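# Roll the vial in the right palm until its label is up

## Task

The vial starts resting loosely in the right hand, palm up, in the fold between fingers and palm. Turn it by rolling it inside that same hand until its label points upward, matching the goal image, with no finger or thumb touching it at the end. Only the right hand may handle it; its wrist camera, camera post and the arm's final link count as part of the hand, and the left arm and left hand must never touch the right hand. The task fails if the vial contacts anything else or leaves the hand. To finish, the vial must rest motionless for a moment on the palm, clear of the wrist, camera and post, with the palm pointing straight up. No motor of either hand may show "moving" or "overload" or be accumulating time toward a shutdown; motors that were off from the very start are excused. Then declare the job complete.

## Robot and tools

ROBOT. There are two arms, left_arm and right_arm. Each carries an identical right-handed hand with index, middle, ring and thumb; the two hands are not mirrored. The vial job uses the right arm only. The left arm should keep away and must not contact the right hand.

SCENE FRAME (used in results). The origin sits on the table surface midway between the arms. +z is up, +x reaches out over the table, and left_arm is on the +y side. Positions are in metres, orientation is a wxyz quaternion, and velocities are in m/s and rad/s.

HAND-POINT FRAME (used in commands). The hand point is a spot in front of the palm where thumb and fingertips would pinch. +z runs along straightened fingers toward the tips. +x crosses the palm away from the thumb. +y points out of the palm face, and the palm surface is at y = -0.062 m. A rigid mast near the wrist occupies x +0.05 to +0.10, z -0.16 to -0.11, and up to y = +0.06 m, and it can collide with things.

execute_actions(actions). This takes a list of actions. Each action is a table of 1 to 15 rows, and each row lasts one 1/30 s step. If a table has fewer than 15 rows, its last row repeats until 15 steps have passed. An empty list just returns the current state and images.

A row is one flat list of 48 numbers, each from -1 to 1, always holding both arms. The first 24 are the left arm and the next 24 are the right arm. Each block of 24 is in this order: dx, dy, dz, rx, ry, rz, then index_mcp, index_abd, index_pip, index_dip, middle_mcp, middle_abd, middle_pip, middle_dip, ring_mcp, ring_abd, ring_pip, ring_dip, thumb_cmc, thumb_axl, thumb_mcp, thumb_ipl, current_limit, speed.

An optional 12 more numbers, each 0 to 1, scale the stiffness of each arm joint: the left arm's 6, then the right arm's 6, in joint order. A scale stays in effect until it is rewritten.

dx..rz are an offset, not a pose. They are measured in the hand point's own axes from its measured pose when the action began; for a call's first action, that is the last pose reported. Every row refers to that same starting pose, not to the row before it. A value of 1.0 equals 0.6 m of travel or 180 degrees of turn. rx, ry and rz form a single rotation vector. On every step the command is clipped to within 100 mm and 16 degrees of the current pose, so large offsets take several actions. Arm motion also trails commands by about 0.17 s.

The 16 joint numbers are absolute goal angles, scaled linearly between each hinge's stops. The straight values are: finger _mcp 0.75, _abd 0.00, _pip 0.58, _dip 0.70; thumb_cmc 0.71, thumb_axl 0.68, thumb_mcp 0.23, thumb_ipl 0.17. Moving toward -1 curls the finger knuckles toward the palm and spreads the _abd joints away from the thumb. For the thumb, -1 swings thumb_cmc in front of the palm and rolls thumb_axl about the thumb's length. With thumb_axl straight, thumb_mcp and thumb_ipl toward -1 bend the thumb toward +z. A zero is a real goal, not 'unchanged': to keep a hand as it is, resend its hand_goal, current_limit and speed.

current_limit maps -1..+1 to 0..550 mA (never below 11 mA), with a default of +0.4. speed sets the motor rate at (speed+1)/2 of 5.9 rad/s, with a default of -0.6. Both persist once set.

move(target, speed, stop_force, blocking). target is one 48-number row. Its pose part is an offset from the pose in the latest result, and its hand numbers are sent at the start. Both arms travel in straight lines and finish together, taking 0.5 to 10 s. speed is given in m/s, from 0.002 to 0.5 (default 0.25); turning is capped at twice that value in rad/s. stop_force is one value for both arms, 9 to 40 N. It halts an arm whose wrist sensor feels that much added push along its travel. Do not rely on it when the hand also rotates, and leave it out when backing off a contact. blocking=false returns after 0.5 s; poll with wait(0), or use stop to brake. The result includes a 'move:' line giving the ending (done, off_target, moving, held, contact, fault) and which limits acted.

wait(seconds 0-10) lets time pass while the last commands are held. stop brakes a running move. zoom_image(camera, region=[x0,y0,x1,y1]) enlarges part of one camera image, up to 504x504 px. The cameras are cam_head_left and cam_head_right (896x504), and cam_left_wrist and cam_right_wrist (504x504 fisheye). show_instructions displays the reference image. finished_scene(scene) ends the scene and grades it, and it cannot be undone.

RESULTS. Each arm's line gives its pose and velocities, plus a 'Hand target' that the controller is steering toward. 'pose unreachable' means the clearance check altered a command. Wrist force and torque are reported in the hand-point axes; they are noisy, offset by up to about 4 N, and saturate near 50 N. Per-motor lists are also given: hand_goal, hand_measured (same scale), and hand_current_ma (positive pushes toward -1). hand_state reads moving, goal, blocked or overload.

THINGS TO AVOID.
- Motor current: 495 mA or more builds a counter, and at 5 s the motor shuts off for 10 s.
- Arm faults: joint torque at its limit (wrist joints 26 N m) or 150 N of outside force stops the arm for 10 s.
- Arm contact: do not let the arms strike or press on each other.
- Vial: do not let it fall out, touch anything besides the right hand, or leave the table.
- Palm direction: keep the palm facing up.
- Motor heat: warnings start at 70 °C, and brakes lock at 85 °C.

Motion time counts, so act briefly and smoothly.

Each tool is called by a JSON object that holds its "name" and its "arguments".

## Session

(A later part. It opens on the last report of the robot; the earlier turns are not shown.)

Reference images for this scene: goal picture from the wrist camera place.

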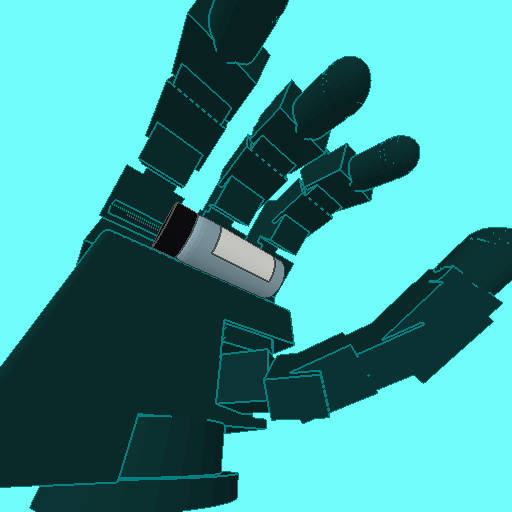

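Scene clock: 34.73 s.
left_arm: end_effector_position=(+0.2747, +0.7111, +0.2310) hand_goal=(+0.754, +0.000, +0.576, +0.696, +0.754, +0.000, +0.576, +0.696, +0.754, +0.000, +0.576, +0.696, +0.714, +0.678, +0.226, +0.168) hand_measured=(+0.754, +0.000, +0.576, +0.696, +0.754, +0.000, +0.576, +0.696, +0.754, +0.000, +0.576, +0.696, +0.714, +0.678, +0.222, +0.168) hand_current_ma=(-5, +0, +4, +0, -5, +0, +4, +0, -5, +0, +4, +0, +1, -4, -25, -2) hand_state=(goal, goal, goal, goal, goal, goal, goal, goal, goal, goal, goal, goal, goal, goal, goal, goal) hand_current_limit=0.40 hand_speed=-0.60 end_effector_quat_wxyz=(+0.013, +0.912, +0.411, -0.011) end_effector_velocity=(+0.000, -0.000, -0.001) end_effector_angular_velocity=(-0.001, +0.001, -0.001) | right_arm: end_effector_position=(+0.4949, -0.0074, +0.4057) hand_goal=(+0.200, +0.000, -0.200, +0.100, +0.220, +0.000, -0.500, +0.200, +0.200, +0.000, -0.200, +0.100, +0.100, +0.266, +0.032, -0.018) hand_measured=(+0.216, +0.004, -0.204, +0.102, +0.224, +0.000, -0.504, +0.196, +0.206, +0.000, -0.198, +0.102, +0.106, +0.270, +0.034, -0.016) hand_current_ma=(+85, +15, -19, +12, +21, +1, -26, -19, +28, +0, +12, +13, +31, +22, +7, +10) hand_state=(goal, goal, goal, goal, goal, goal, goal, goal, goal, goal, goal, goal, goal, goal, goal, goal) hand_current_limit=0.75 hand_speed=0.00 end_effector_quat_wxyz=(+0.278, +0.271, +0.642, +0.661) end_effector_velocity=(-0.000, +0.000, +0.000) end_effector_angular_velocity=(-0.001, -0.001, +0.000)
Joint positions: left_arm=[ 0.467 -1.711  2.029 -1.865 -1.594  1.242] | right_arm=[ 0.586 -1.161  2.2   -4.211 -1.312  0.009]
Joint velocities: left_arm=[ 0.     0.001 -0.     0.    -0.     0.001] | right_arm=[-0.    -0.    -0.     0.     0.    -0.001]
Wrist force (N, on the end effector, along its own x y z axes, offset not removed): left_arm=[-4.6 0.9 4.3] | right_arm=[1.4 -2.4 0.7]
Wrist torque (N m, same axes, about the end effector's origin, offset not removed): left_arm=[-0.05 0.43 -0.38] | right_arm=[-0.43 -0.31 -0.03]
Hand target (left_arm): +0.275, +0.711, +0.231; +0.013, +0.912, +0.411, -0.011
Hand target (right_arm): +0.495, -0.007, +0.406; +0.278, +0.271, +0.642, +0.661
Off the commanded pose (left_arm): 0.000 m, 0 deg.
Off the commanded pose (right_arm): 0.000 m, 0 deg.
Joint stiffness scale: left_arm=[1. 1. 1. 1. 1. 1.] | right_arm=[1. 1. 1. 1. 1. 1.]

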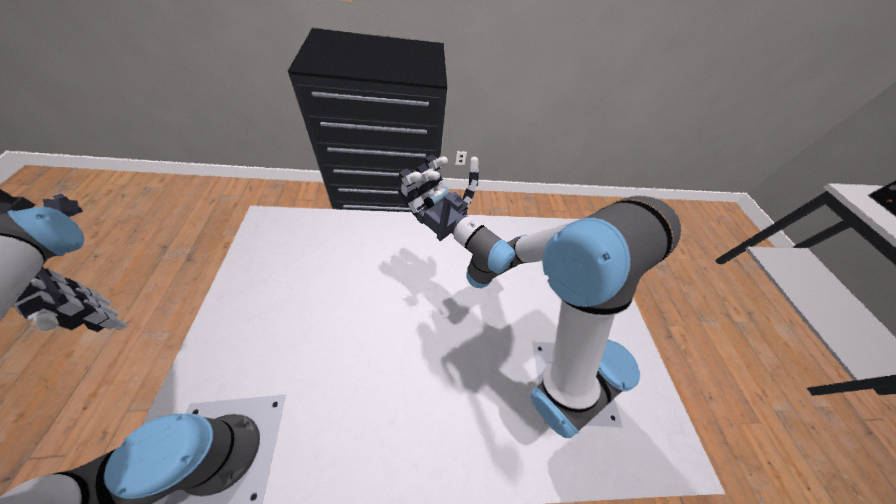

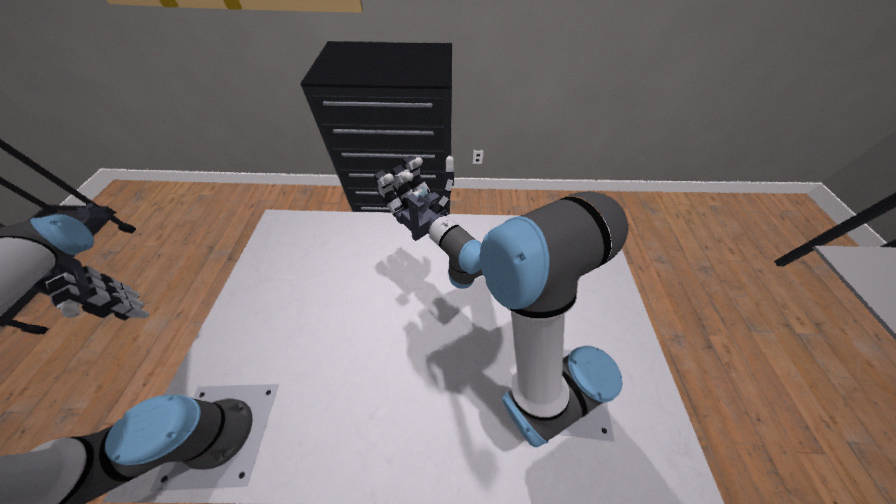

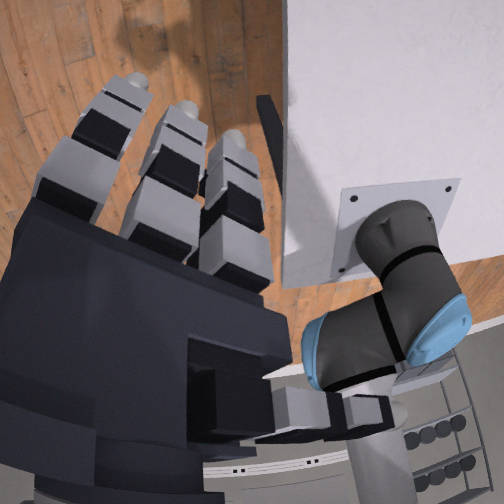

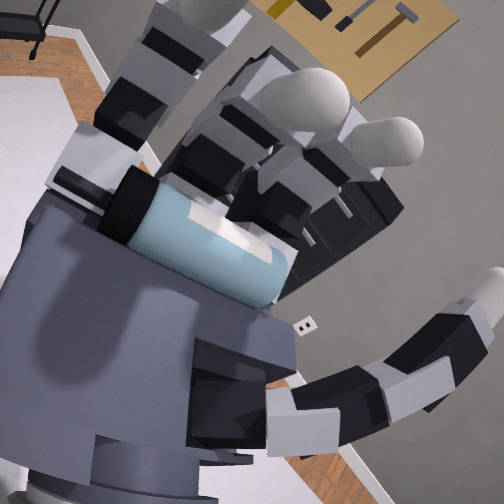

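{"name": "execute_actions", "arguments": {"actions": [[[0,0,0,0,0,0,0.754,0,0.576,0.696,0.754,0,0.576,0.696,0.754,0,0.576,0.696,0.714,0.678,0.226,0.168,0.4,-0.6,0,0,0,0,0,0,0.2,0,-0.2,0.1,0.22,0,-0.9,-0.2,0.2,0,-0.2,0.1,0.1,0.266,0.032,-0.018,0.6,0]],[[0,0,0,0,0,0,0.754,0,0.576,0.696,0.754,0,0.576,0.696,0.754,0,0.576,0.696,0.714,0.678,0.226,0.168,0.4,-0.6,0,0,0,0,0,0,0.2,0,-0.2,0.1,-0.15,0,-0.9,-0.2,0.2,0,-0.2,0.1,0.1,0.266,0.032,-0.018,0.6,-0.4]],[[0,0,0,0,0,0,0.754,0,0.576,0.696,0.754,0,0.576,0.696,0.754,0,0.576,0.696,0.714,0.678,0.226,0.168,0.4,-0.6,0,0,0,0,0,0,0.2,0,-0.2,0.1,0,0,-0.5,0.2,0.2,0,-0.2,0.1,0.1,0.266,0.032,-0.018,0.6,0]],[[0,0,0,0,0,0,0.754,0,0.576,0.696,0.754,0,0.576,0.696,0.754,0,0.576,0.696,0.714,0.678,0.226,0.168,0.4,-0.6,0,0,0,0,0,0,0.2,0,-0.2,0.1,0.22,0,-0.5,0.2,0.2,0,-0.2,0.1,0.1,0.266,0.032,-0.018,0.6,0]]]}}

Scene clock: 41.63 s.
left_arm: end_effector_position=(+0.2747, +0.7111, +0.2310) hand_goal=(+0.754, +0.000, +0.576, +0.696, +0.754, +0.000, +0.576, +0.696, +0.754, +0.000, +0.576, +0.696, +0.714, +0.678, +0.226, +0.168) hand_measured=(+0.754, +0.000, +0.576, +0.696, +0.754, +0.000, +0.576, +0.696, +0.754, +0.000, +0.576, +0.696, +0.714, +0.678, +0.222, +0.168) hand_current_ma=(-5, +0, +4, +0, -5, +0, +4, +0, -5, +0, +4, +0, +1, -4, -25, -2) hand_state=(goal, goal, goal, goal, goal, goal, goal, goal, goal, goal, goal, goal, goal, goal, goal, goal) hand_current_limit=0.40 hand_speed=-0.60 end_effector_quat_wxyz=(+0.013, +0.912, +0.411, -0.011) end_effector_velocity=(+0.001, +0.000, +0.001) end_effector_angular_velocity=(+0.000, -0.003, +0.003) | right_arm: end_effector_position=(+0.4949, -0.0074, +0.4057) hand_goal=(+0.200, +0.000, -0.200, +0.100, +0.220, +0.000, -0.500, +0.200, +0.200, +0.000, -0.200, +0.100, +0.100, +0.266, +0.032, -0.018) hand_measured=(+0.216, +0.004, -0.204, +0.102, +0.224, +0.000, -0.504, +0.196, +0.206, +0.000, -0.198, +0.102, +0.106, +0.270, +0.034, -0.016) hand_current_ma=(+85, +15, -19, +12, +21, +1, -26, -19, +28, +0, +12, +13, +31, +22, +7, +10) hand_state=(goal, goal, goal, goal, goal, goal, goal, goal, goal, goal, goal, goal, goal, goal, goal, goal) hand_current_limit=0.60 hand_speed=0.00 end_effector_quat_wxyz=(+0.278, +0.271, +0.642, +0.661) end_effector_velocity=(-0.000, -0.000, +0.000) end_effector_angular_velocity=(+0.001, -0.001, +0.000)
Joint positions: left_arm=[ 0.467 -1.711  2.029 -1.865 -1.594  1.242] | right_arm=[ 0.586 -1.161  2.2   -4.211 -1.312  0.009]
Joint velocities: left_arm=[ 0.001 -0.    -0.001 -0.002 -0.001 -0.002] | right_arm=[-0.    -0.     0.    -0.002  0.     0.001]
Wrist force (N, on the end effector, along its own x y z axes, offset not removed): left_arm=[-0.7 0.5 2.8] | right_arm=[2.6 -2.3 1.9]
Wrist torque (N m, same axes, about the end effector's origin, offset not removed): left_arm=[0.00 -0.04 -0.07] | right_arm=[-0.48 -0.45 -0.03]
Hand target (left_arm): +0.275, +0.711, +0.231; +0.013, +0.912, +0.411, -0.011
Hand target (right_arm): +0.495, -0.007, +0.406; +0.278, +0.271, +0.642, +0.661
Off the commanded pose (left_arm): 0.000 m, 0 deg.
Off the commanded pose (right_arm): 0.000 m, 0 deg.
Joint stiffness scale: left_arm=[1. 1. 1. 1. 1. 1.] | right_arm=[1. 1. 1. 1. 1. 1.]

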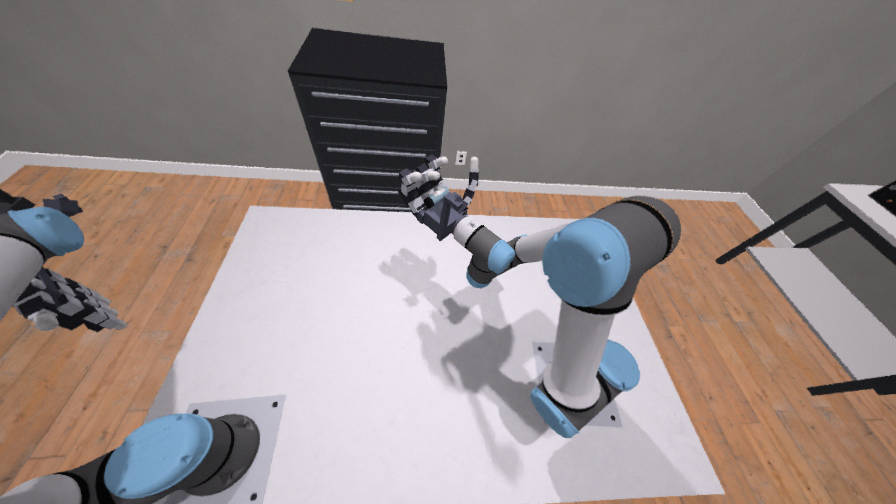

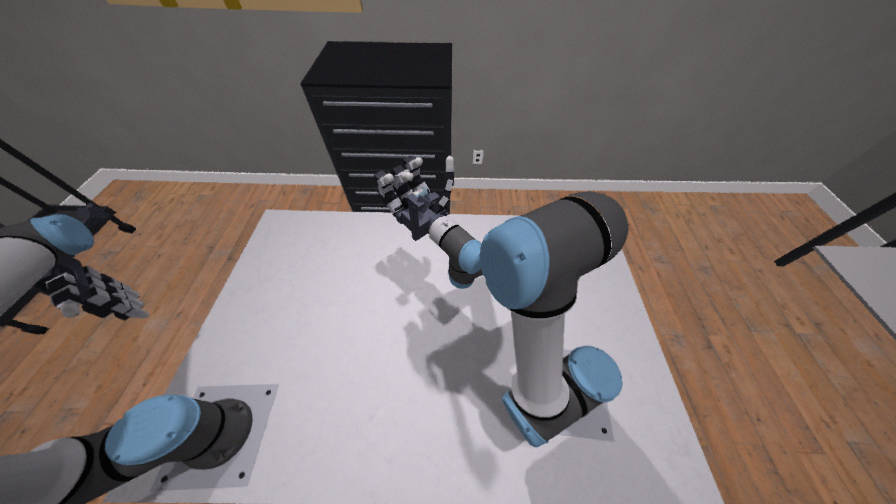

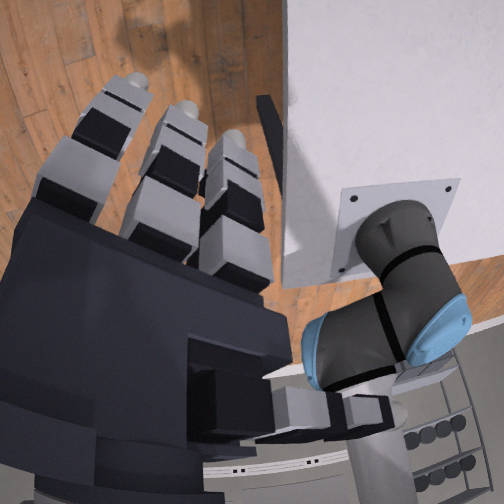

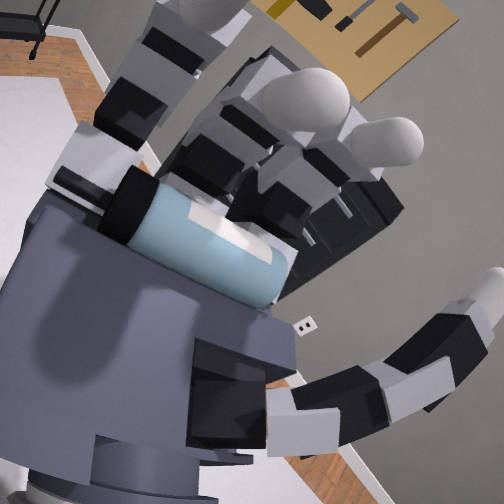

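{"name": "execute_actions", "arguments": {"actions": [[[0,0,0,0,0,0,0.754,0,0.576,0.696,0.754,0,0.576,0.696,0.754,0,0.576,0.696,0.714,0.678,0.226,0.168,0.4,-0.6,0,0,0,0,0,0,0.34,0,-0.2,0.1,0.2,0.25,-0.9,-0.2,0.2,0,-0.2,0.1,0.1,0.266,0.032,-0.018,0.75,0]],[[0,0,0,0,0,0,0.754,0,0.576,0.696,0.754,0,0.576,0.696,0.754,0,0.576,0.696,0.714,0.678,0.226,0.168,0.4,-0.6,0,0,0,0,0,0,0.34,0,-0.2,0.1,-0.2,0.25,-0.9,-0.18,0.2,0,-0.2,0.1,0.1,0.266,0.032,-0.018,0.75,-0.2]]]}}

{"name": "execute_actions", "arguments": {"actions": [[[0,0,0,0,0,0,0.754,0,0.576,0.696,0.754,0,0.576,0.696,0.754,0,0.576,0.696,0.714,0.678,0.226,0.168,0.4,-0.6,0,0,0,0,0,0,0.34,0,-0.2,0.1,-0.1,0.25,-0.5,0.2,0.2,0,-0.2,0.1,0.1,0.266,0.032,-0.018,0.6,0]],[[0,0,0,0,0,0,0.754,0,0.576,0.696,0.754,0,0.576,0.696,0.754,0,0.576,0.696,0.714,0.678,0.226,0.168,0.4,-0.6,0,0,0,0,0,0,0.34,0,-0.2,0.1,0.22,0.25,-0.5,0.2,0.2,0,-0.2,0.1,0.1,0.266,0.032,-0.018,0.6,0]]]}}

Scene clock: 47.23 s.
left_arm: end_effector_position=(+0.2747, +0.7111, +0.2310) hand_goal=(+0.754, +0.000, +0.576, +0.696, +0.754, +0.000, +0.576, +0.696, +0.754, +0.000, +0.576, +0.696, +0.714, +0.678, +0.226, +0.168) hand_measured=(+0.754, +0.000, +0.576, +0.696, +0.754, +0.000, +0.576, +0.696, +0.754, +0.000, +0.576, +0.696, +0.714, +0.678, +0.222, +0.168) hand_current_ma=(-5, +0, +4, +0, -5, +0, +4, +0, -5, +0, +4, +0, +1, -4, -25, -2) hand_state=(goal, goal, goal, goal, goal, goal, goal, goal, goal, goal, goal, goal, goal, goal, goal, goal) hand_current_limit=0.40 hand_speed=-0.60 end_effector_quat_wxyz=(+0.013, +0.912, +0.411, -0.011) end_effector_velocity=(+0.000, -0.000, +0.000) end_effector_angular_velocity=(-0.001, -0.001, +0.000) | right_arm: end_effector_position=(+0.4949, -0.0074, +0.4057) hand_goal=(+0.340, +0.000, -0.200, +0.100, -0.200, +0.250, -0.900, -0.180, +0.200, +0.000, -0.200, +0.100, +0.100, +0.266, +0.032, -0.018) hand_measured=(+0.346, +0.004, -0.202, +0.102, -0.124, +0.252, -0.872, -0.172, +0.206, +0.000, -0.198, +0.102, +0.106, +0.270, +0.034, -0.016) hand_current_ma=(+34, +15, -13, +11, +266, +6, +161, +51, +28, +0, +12, +13, +32, +22, +7, +10) hand_state=(goal, goal, goal, goal, moving, goal, blocked, goal, goal, goal, goal, goal, goal, goal, goal, goal) hand_current_limit=0.75 hand_speed=-0.20 end_effector_quat_wxyz=(+0.278, +0.271, +0.642, +0.661) end_effector_velocity=(+0.000, -0.000, +0.000) end_effector_angular_velocity=(+0.001, +0.000, +0.000)
Joint positions: left_arm=[ 0.467 -1.711  2.029 -1.865 -1.594  1.242] | right_arm=[ 0.586 -1.161  2.2   -4.211 -1.312  0.009]
Joint velocities: left_arm=[-0.001  0.    -0.    -0.    -0.001 -0.001] | right_arm=[-0.    -0.    -0.    -0.     0.     0.001]
Wrist force (N, on the end effector, along its own x y z axes, offset not removed): left_arm=[1.7 2.5 2.3] | right_arm=[1.0 -0.5 1.2]
Wrist torque (N m, same axes, about the end effector's origin, offset not removed): left_arm=[0.20 -0.32 0.34] | right_arm=[-0.15 -0.26 -0.09]
Hand target (left_arm): +0.275, +0.711, +0.231; +0.013, +0.912, +0.411, -0.011
Hand target (right_arm): +0.495, -0.007, +0.406; +0.278, +0.271, +0.642, +0.661
Off the commanded pose (left_arm): 0.000 m, 0 deg.
Off the commanded pose (right_arm): 0.000 m, 0 deg.
Joint stiffness scale: left_arm=[1. 1. 1. 1. 1. 1.] | right_arm=[1. 1. 1. 1. 1. 1.]

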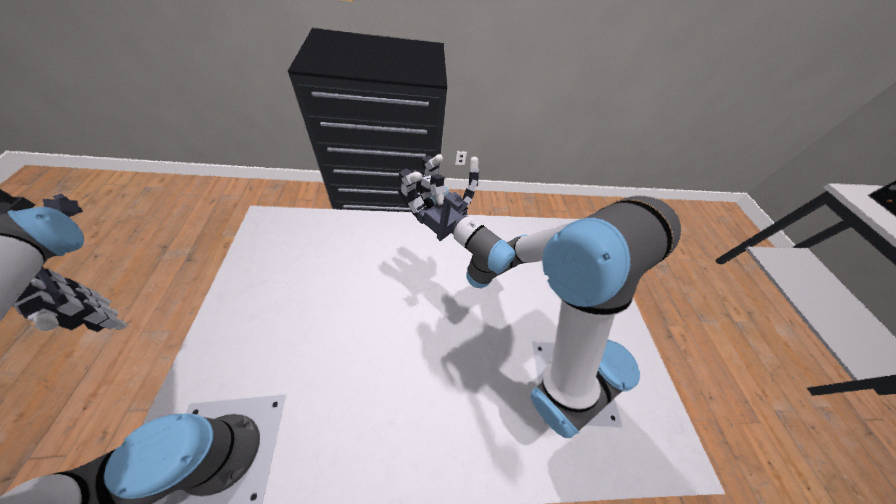

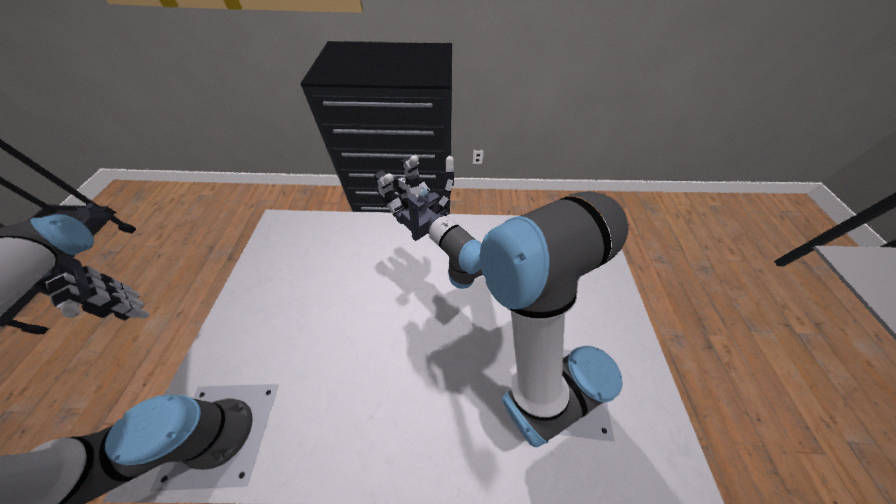

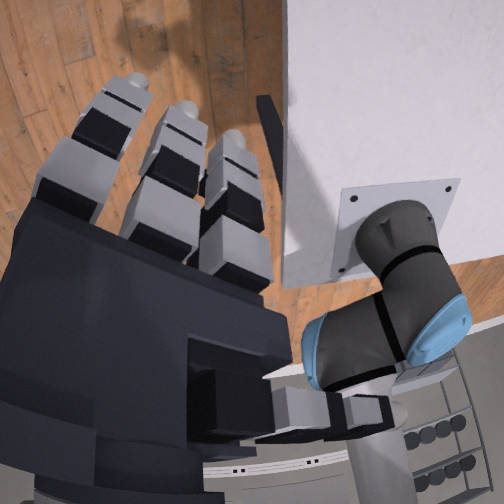

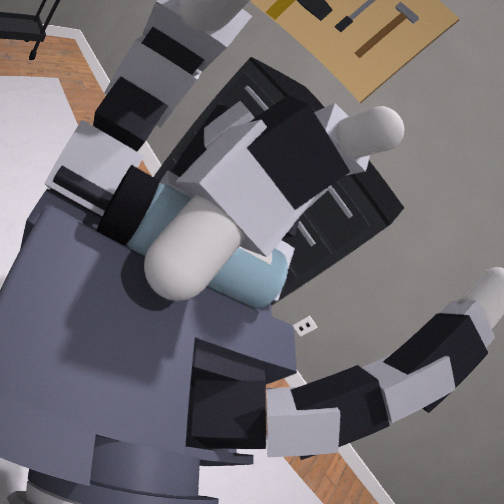

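Scene clock: 48.23 s.
left_arm: end_effector_position=(+0.2747, +0.7111, +0.2310) hand_goal=(+0.754, +0.000, +0.576, +0.696, +0.754, +0.000, +0.576, +0.696, +0.754, +0.000, +0.576, +0.696, +0.714, +0.678, +0.226, +0.168) hand_measured=(+0.754, +0.000, +0.576, +0.696, +0.754, +0.000, +0.576, +0.696, +0.754, +0.000, +0.576, +0.696, +0.714, +0.678, +0.222, +0.168) hand_current_ma=(-5, +0, +4, +0, -5, +0, +4, +0, -5, +0, +4, +0, +1, -4, -25, -2) hand_state=(goal, goal, goal, goal, goal, goal, goal, goal, goal, goal, goal, goal, goal, goal, goal, goal) hand_current_limit=0.40 hand_speed=-0.60 end_effector_quat_wxyz=(+0.013, +0.912, +0.411, -0.011) end_effector_velocity=(+0.000, +0.000, +0.001) end_effector_angular_velocity=(+0.001, -0.002, +0.000) | right_arm: end_effector_position=(+0.4949, -0.0074, +0.4057) hand_goal=(+0.340, +0.000, -0.200, +0.100, +0.220, +0.250, -0.500, +0.200, +0.200, +0.000, -0.200, +0.100, +0.100, +0.266, +0.032, -0.018) hand_measured=(+0.346, +0.004, -0.202, +0.102, +0.224, +0.252, -0.504, +0.196, +0.206, +0.000, -0.198, +0.102, +0.106, +0.270, +0.034, -0.016) hand_current_ma=(+34, +15, -13, +11, +21, +6, -25, -19, +28, +0, +12, +13, +32, +22, +7, +10) hand_state=(goal, goal, goal, goal, goal, goal, goal, goal, goal, goal, goal, goal, goal, goal, goal, goal) hand_current_limit=0.60 hand_speed=0.00 end_effector_quat_wxyz=(+0.278, +0.271, +0.642, +0.661) end_effector_velocity=(-0.000, -0.000, +0.001) end_effector_angular_velocity=(+0.001, -0.001, +0.000)
Joint positions: left_arm=[ 0.467 -1.711  2.029 -1.865 -1.594  1.242] | right_arm=[ 0.586 -1.161  2.2   -4.211 -1.312  0.009]
Joint velocities: left_arm=[ 0.001 -0.001 -0.001 -0.    -0.     0.001] | right_arm=[ 0.    -0.001  0.    -0.001  0.     0.   ]
Wrist force (N, on the end effector, along its own x y z axes, offset not removed): left_arm=[-2.4 0.8 0.9] | right_arm=[2.4 -0.9 1.5]
Wrist torque (N m, same axes, about the end effector's origin, offset not removed): left_arm=[0.08 0.30 -0.12] | right_arm=[-0.35 -0.51 0.09]
Hand target (left_arm): +0.275, +0.711, +0.231; +0.013, +0.912, +0.411, -0.011
Hand target (right_arm): +0.495, -0.007, +0.406; +0.278, +0.271, +0.642, +0.661
Off the commanded pose (left_arm): 0.000 m, 0 deg.
Off the commanded pose (right_arm): 0.000 m, 0 deg.
Joint stiffness scale: left_arm=[1. 1. 1. 1. 1. 1.] | right_arm=[1. 1. 1. 1. 1. 1.]

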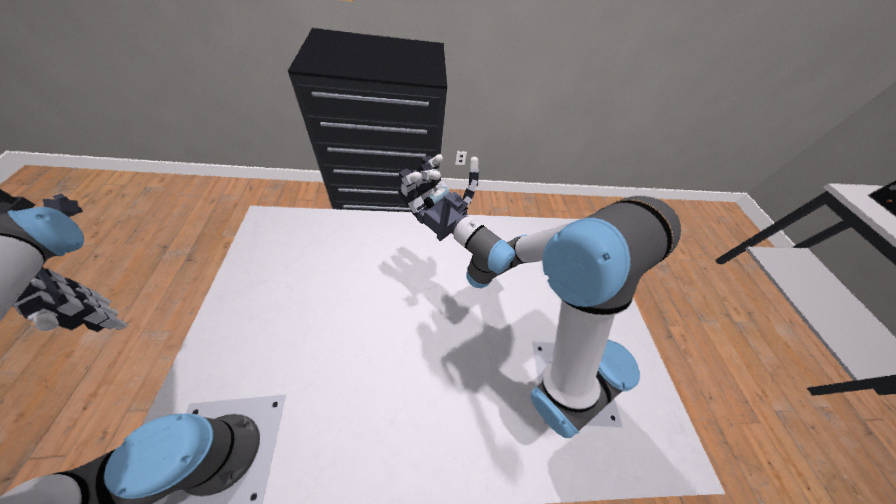

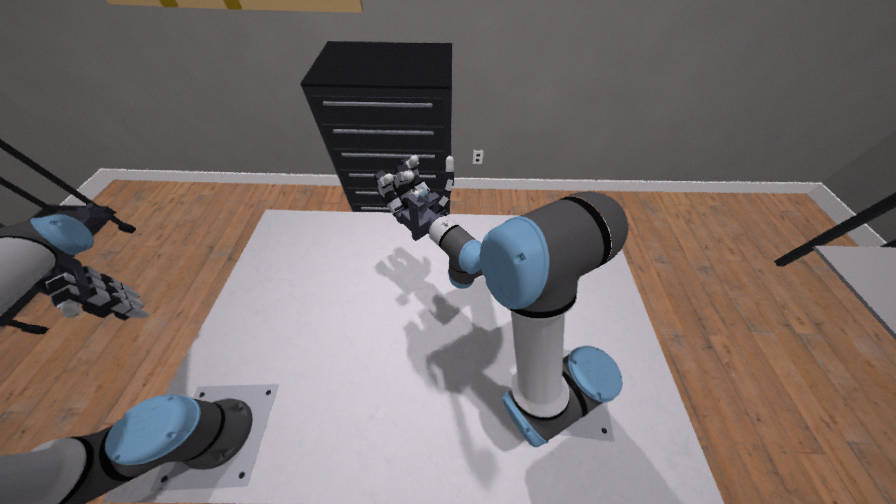

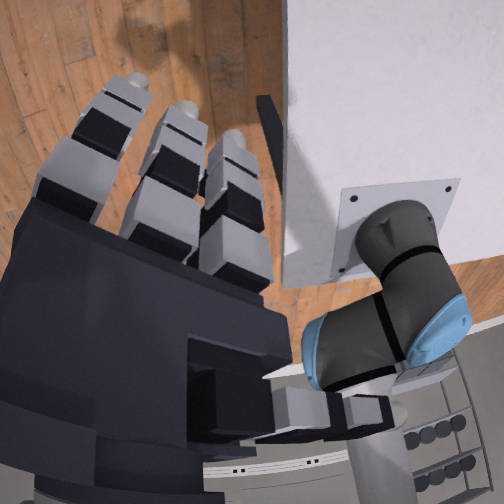

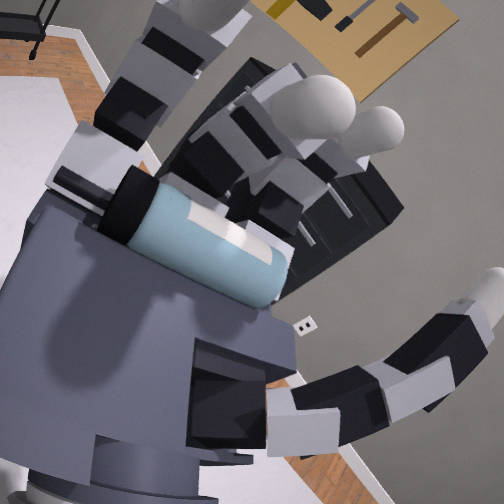

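{"name": "execute_actions", "arguments": {"actions": [[[0,0,0,0,0,0,0.754,0,0.576,0.696,0.754,0,0.576,0.696,0.754,0,0.576,0.696,0.714,0.678,0.226,0.168,0.4,-0.6,0,0,0,0,0,0,0.34,0,-0.2,0.1,0.12,0,-0.6,0.1,0.2,0,-0.2,0.1,0.1,0.266,0.032,-0.018,0.75,0]],[[0,0,0,0,0,0,0.754,0,0.576,0.696,0.754,0,0.576,0.696,0.754,0,0.576,0.696,0.714,0.678,0.226,0.168,0.4,-0.6,0,0,0,0,0,0,0.34,0,-0.2,0.1,0.12,0,-0.92,-0.3,0.2,0,-0.2,0.1,0.1,0.266,0.032,-0.018,0.75,0]],[[0,0,0,0,0,0,0.754,0,0.576,0.696,0.754,0,0.576,0.696,0.754,0,0.576,0.696,0.714,0.678,0.226,0.168,0.4,-0.6,0,0,0,0,0,0,0.34,0,-0.2,0.1,-0.25,0,-0.92,-0.3,0.2,0,-0.2,0.1,0.1,0.266,0.032,-0.018,0.75,0]]]}}

{"name": "execute_actions", "arguments": {"actions": [[[0,0,0,0,0,0,0.754,0,0.576,0.696,0.754,0,0.576,0.696,0.754,0,0.576,0.696,0.714,0.678,0.226,0.168,0.4,-0.6,0,0,0,0,0,0,0.34,0,-0.2,0.1,-0.2,0,-0.5,0.2,0.2,0,-0.2,0.1,0.1,0.266,0.032,-0.018,0.6,0]],[[0,0,0,0,0,0,0.754,0,0.576,0.696,0.754,0,0.576,0.696,0.754,0,0.576,0.696,0.714,0.678,0.226,0.168,0.4,-0.6,0,0,0,0,0,0,0.34,0,-0.2,0.1,0.15,0,-0.4,0.2,0.2,0,-0.2,0.1,0.1,0.266,0.032,-0.018,0.6,0]]]}}

Scene clock: 54.77 s.
left_arm: end_effector_position=(+0.2747, +0.7111, +0.2310) hand_goal=(+0.754, +0.000, +0.576, +0.696, +0.754, +0.000, +0.576, +0.696, +0.754, +0.000, +0.576, +0.696, +0.714, +0.678, +0.226, +0.168) hand_measured=(+0.754, +0.000, +0.576, +0.696, +0.754, +0.000, +0.576, +0.696, +0.754, +0.000, +0.576, +0.696, +0.714, +0.678, +0.222, +0.168) hand_current_ma=(-5, +0, +4, +0, -5, +0, +4, +0, -5, +0, +4, +0, +1, -4, -25, -2) hand_state=(goal, goal, goal, goal, goal, goal, goal, goal, goal, goal, goal, goal, goal, goal, goal, goal) hand_current_limit=0.40 hand_speed=-0.60 end_effector_quat_wxyz=(+0.013, +0.912, +0.411, -0.011) end_effector_velocity=(+0.000, -0.000, +0.001) end_effector_angular_velocity=(+0.000, -0.001, -0.000) | right_arm: end_effector_position=(+0.4949, -0.0074, +0.4057) hand_goal=(+0.340, +0.000, -0.200, +0.100, -0.250, +0.000, -0.920, -0.300, +0.200, +0.000, -0.200, +0.100, +0.100, +0.266, +0.032, -0.018) hand_measured=(+0.346, +0.004, -0.202, +0.102, +0.084, +0.004, -0.846, -0.228, +0.206, +0.000, -0.198, +0.102, +0.106, +0.270, +0.034, -0.016) hand_current_ma=(+34, +14, -13, +11, +481, +16, +411, +415, +28, +0, +12, +13, +32, +22, +7, +10) hand_state=(goal, goal, goal, goal, blocked, goal, blocked, blocked, goal, goal, goal, goal, goal, goal, goal, goal) hand_current_limit=0.75 hand_speed=0.00 end_effector_quat_wxyz=(+0.278, +0.271, +0.642, +0.661) end_effector_velocity=(-0.000, -0.000, +0.001) end_effector_angular_velocity=(+0.000, -0.002, -0.000)
Joint positions: left_arm=[ 0.467 -1.711  2.029 -1.865 -1.594  1.242] | right_arm=[ 0.586 -1.161  2.2   -4.211 -1.312  0.009]
Joint velocities: left_arm=[-0.001 -0.001 -0.001 -0.    -0.    -0.   ] | right_arm=[ 0.    -0.    -0.001 -0.001 -0.    -0.001]
Wrist force (N, on the end effector, along its own x y z axes, offset not removed): left_arm=[-1.0 2.6 0.0] | right_arm=[2.8 -1.3 0.8]
Wrist torque (N m, same axes, about the end effector's origin, offset not removed): left_arm=[0.53 0.19 0.07] | right_arm=[-0.25 -0.47 0.04]
Hand target (left_arm): +0.275, +0.711, +0.231; +0.013, +0.912, +0.411, -0.011
Hand target (right_arm): +0.495, -0.007, +0.406; +0.278, +0.271, +0.642, +0.661
Off the commanded pose (left_arm): 0.000 m, 0 deg.
Off the commanded pose (right_arm): 0.000 m, 0 deg.
Joint stiffness scale: left_arm=[1. 1. 1. 1. 1. 1.] | right_arm=[1. 1. 1. 1. 1. 1.]

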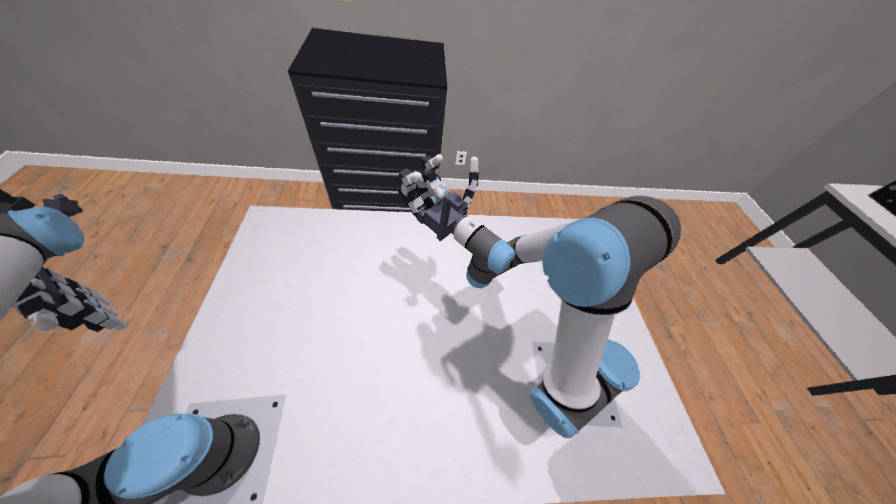

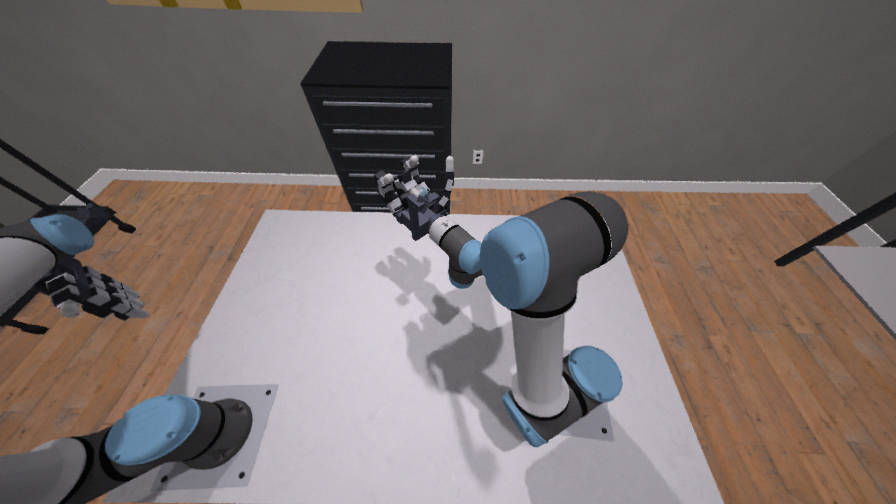

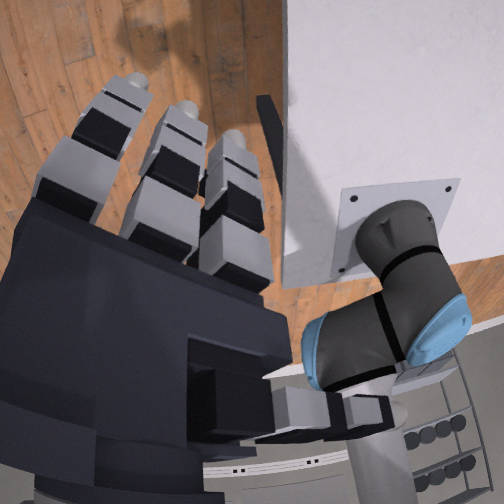

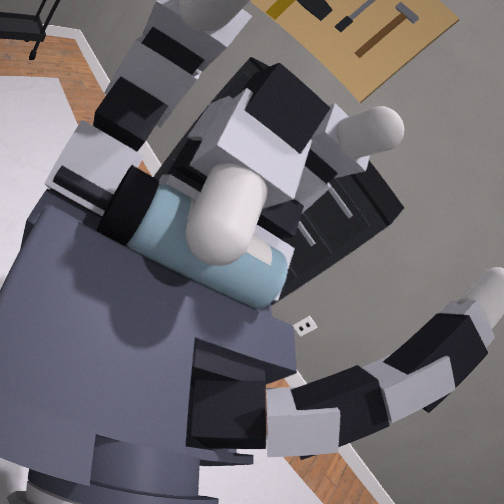

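Scene clock: 55.77 s.
left_arm: end_effector_position=(+0.2747, +0.7111, +0.2310) hand_goal=(+0.754, +0.000, +0.576, +0.696, +0.754, +0.000, +0.576, +0.696, +0.754, +0.000, +0.576, +0.696, +0.714, +0.678, +0.226, +0.168) hand_measured=(+0.754, +0.000, +0.576, +0.696, +0.754, +0.000, +0.576, +0.696, +0.754, +0.000, +0.576, +0.696, +0.714, +0.678, +0.222, +0.168) hand_current_ma=(-5, +0, +4, +0, -5, +0, +4, +0, -5, +0, +4, +0, +1, -4, -25, -2) hand_state=(goal, goal, goal, goal, goal, goal, goal, goal, goal, goal, goal, goal, goal, goal, goal, goal) hand_current_limit=0.40 hand_speed=-0.60 end_effector_quat_wxyz=(+0.013, +0.912, +0.411, -0.011) end_effector_velocity=(+0.000, +0.000, +0.000) end_effector_angular_velocity=(+0.000, +0.000, +0.001) | right_arm: end_effector_position=(+0.4949, -0.0074, +0.4057) hand_goal=(+0.340, +0.000, -0.200, +0.100, +0.150, +0.000, -0.400, +0.200, +0.200, +0.000, -0.200, +0.100, +0.100, +0.266, +0.032, -0.018) hand_measured=(+0.346, +0.004, -0.202, +0.102, +0.154, +0.004, -0.404, +0.196, +0.206, +0.000, -0.198, +0.102, +0.106, +0.270, +0.034, -0.016) hand_current_ma=(+34, +14, -13, +11, +19, +16, -25, -19, +28, +0, +12, +13, +32, +22, +7, +10) hand_state=(goal, goal, goal, goal, goal, goal, goal, goal, goal, goal, goal, goal, goal, goal, goal, goal) hand_current_limit=0.60 hand_speed=0.00 end_effector_quat_wxyz=(+0.278, +0.271, +0.642, +0.661) end_effector_velocity=(-0.000, +0.000, +0.000) end_effector_angular_velocity=(+0.001, -0.001, +0.001)
Joint positions: left_arm=[ 0.467 -1.711  2.029 -1.865 -1.594  1.242] | right_arm=[ 0.586 -1.161  2.2   -4.211 -1.312  0.009]
Joint velocities: left_arm=[ 0.    -0.    -0.     0.     0.    -0.001] | right_arm=[ 0.    -0.    -0.    -0.001  0.001  0.   ]
Wrist force (N, on the end effector, along its own x y z axes, offset not removed): left_arm=[-4.0 2.0 4.1] | right_arm=[2.0 -1.6 -0.3]
Wrist torque (N m, same axes, about the end effector's origin, offset not removed): left_arm=[-0.14 0.35 -0.14] | right_arm=[-0.18 -0.31 -0.05]
Hand target (left_arm): +0.275, +0.711, +0.231; +0.013, +0.912, +0.411, -0.011
Hand target (right_arm): +0.495, -0.007, +0.406; +0.278, +0.271, +0.642, +0.661
Off the commanded pose (left_arm): 0.000 m, 0 deg.
Off the commanded pose (right_arm): 0.000 m, 0 deg.
Joint stiffness scale: left_arm=[1. 1. 1. 1. 1. 1.] | right_arm=[1. 1. 1. 1. 1. 1.]

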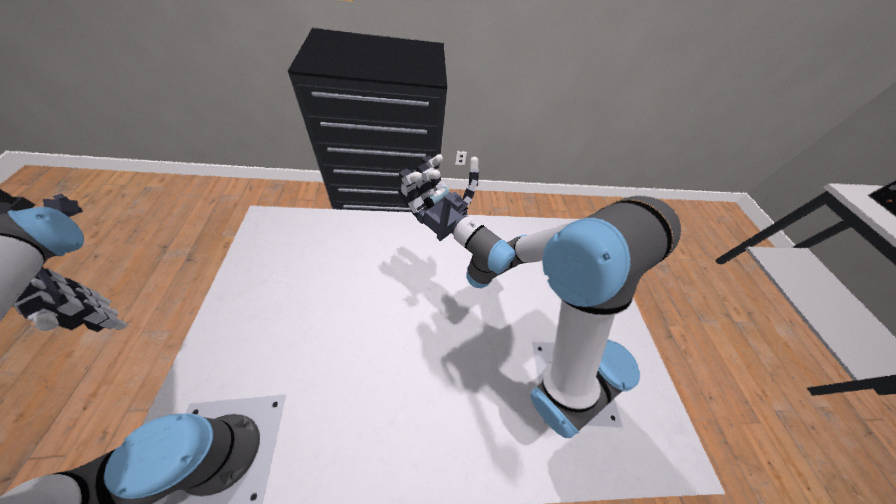

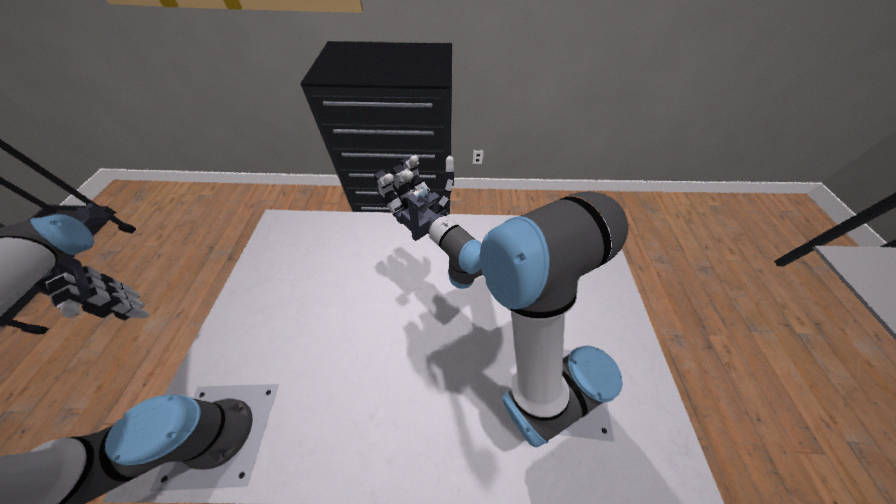

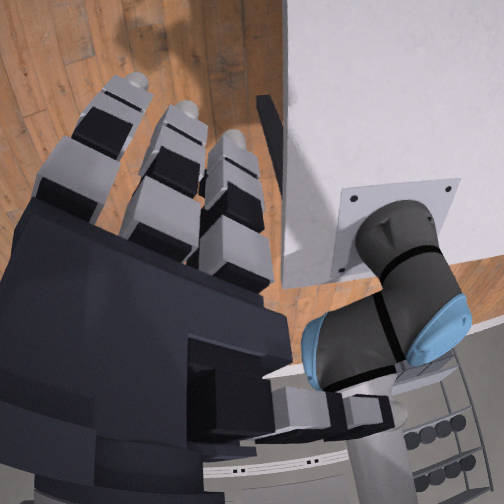

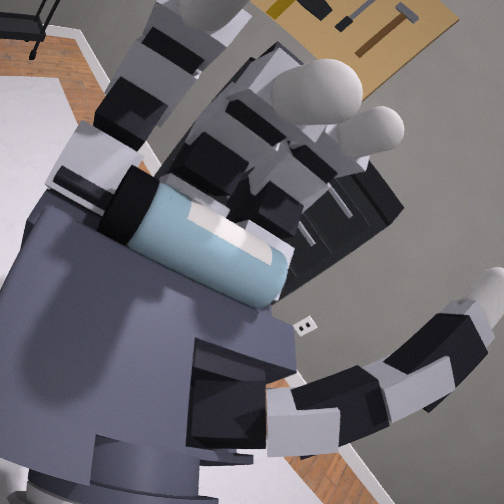

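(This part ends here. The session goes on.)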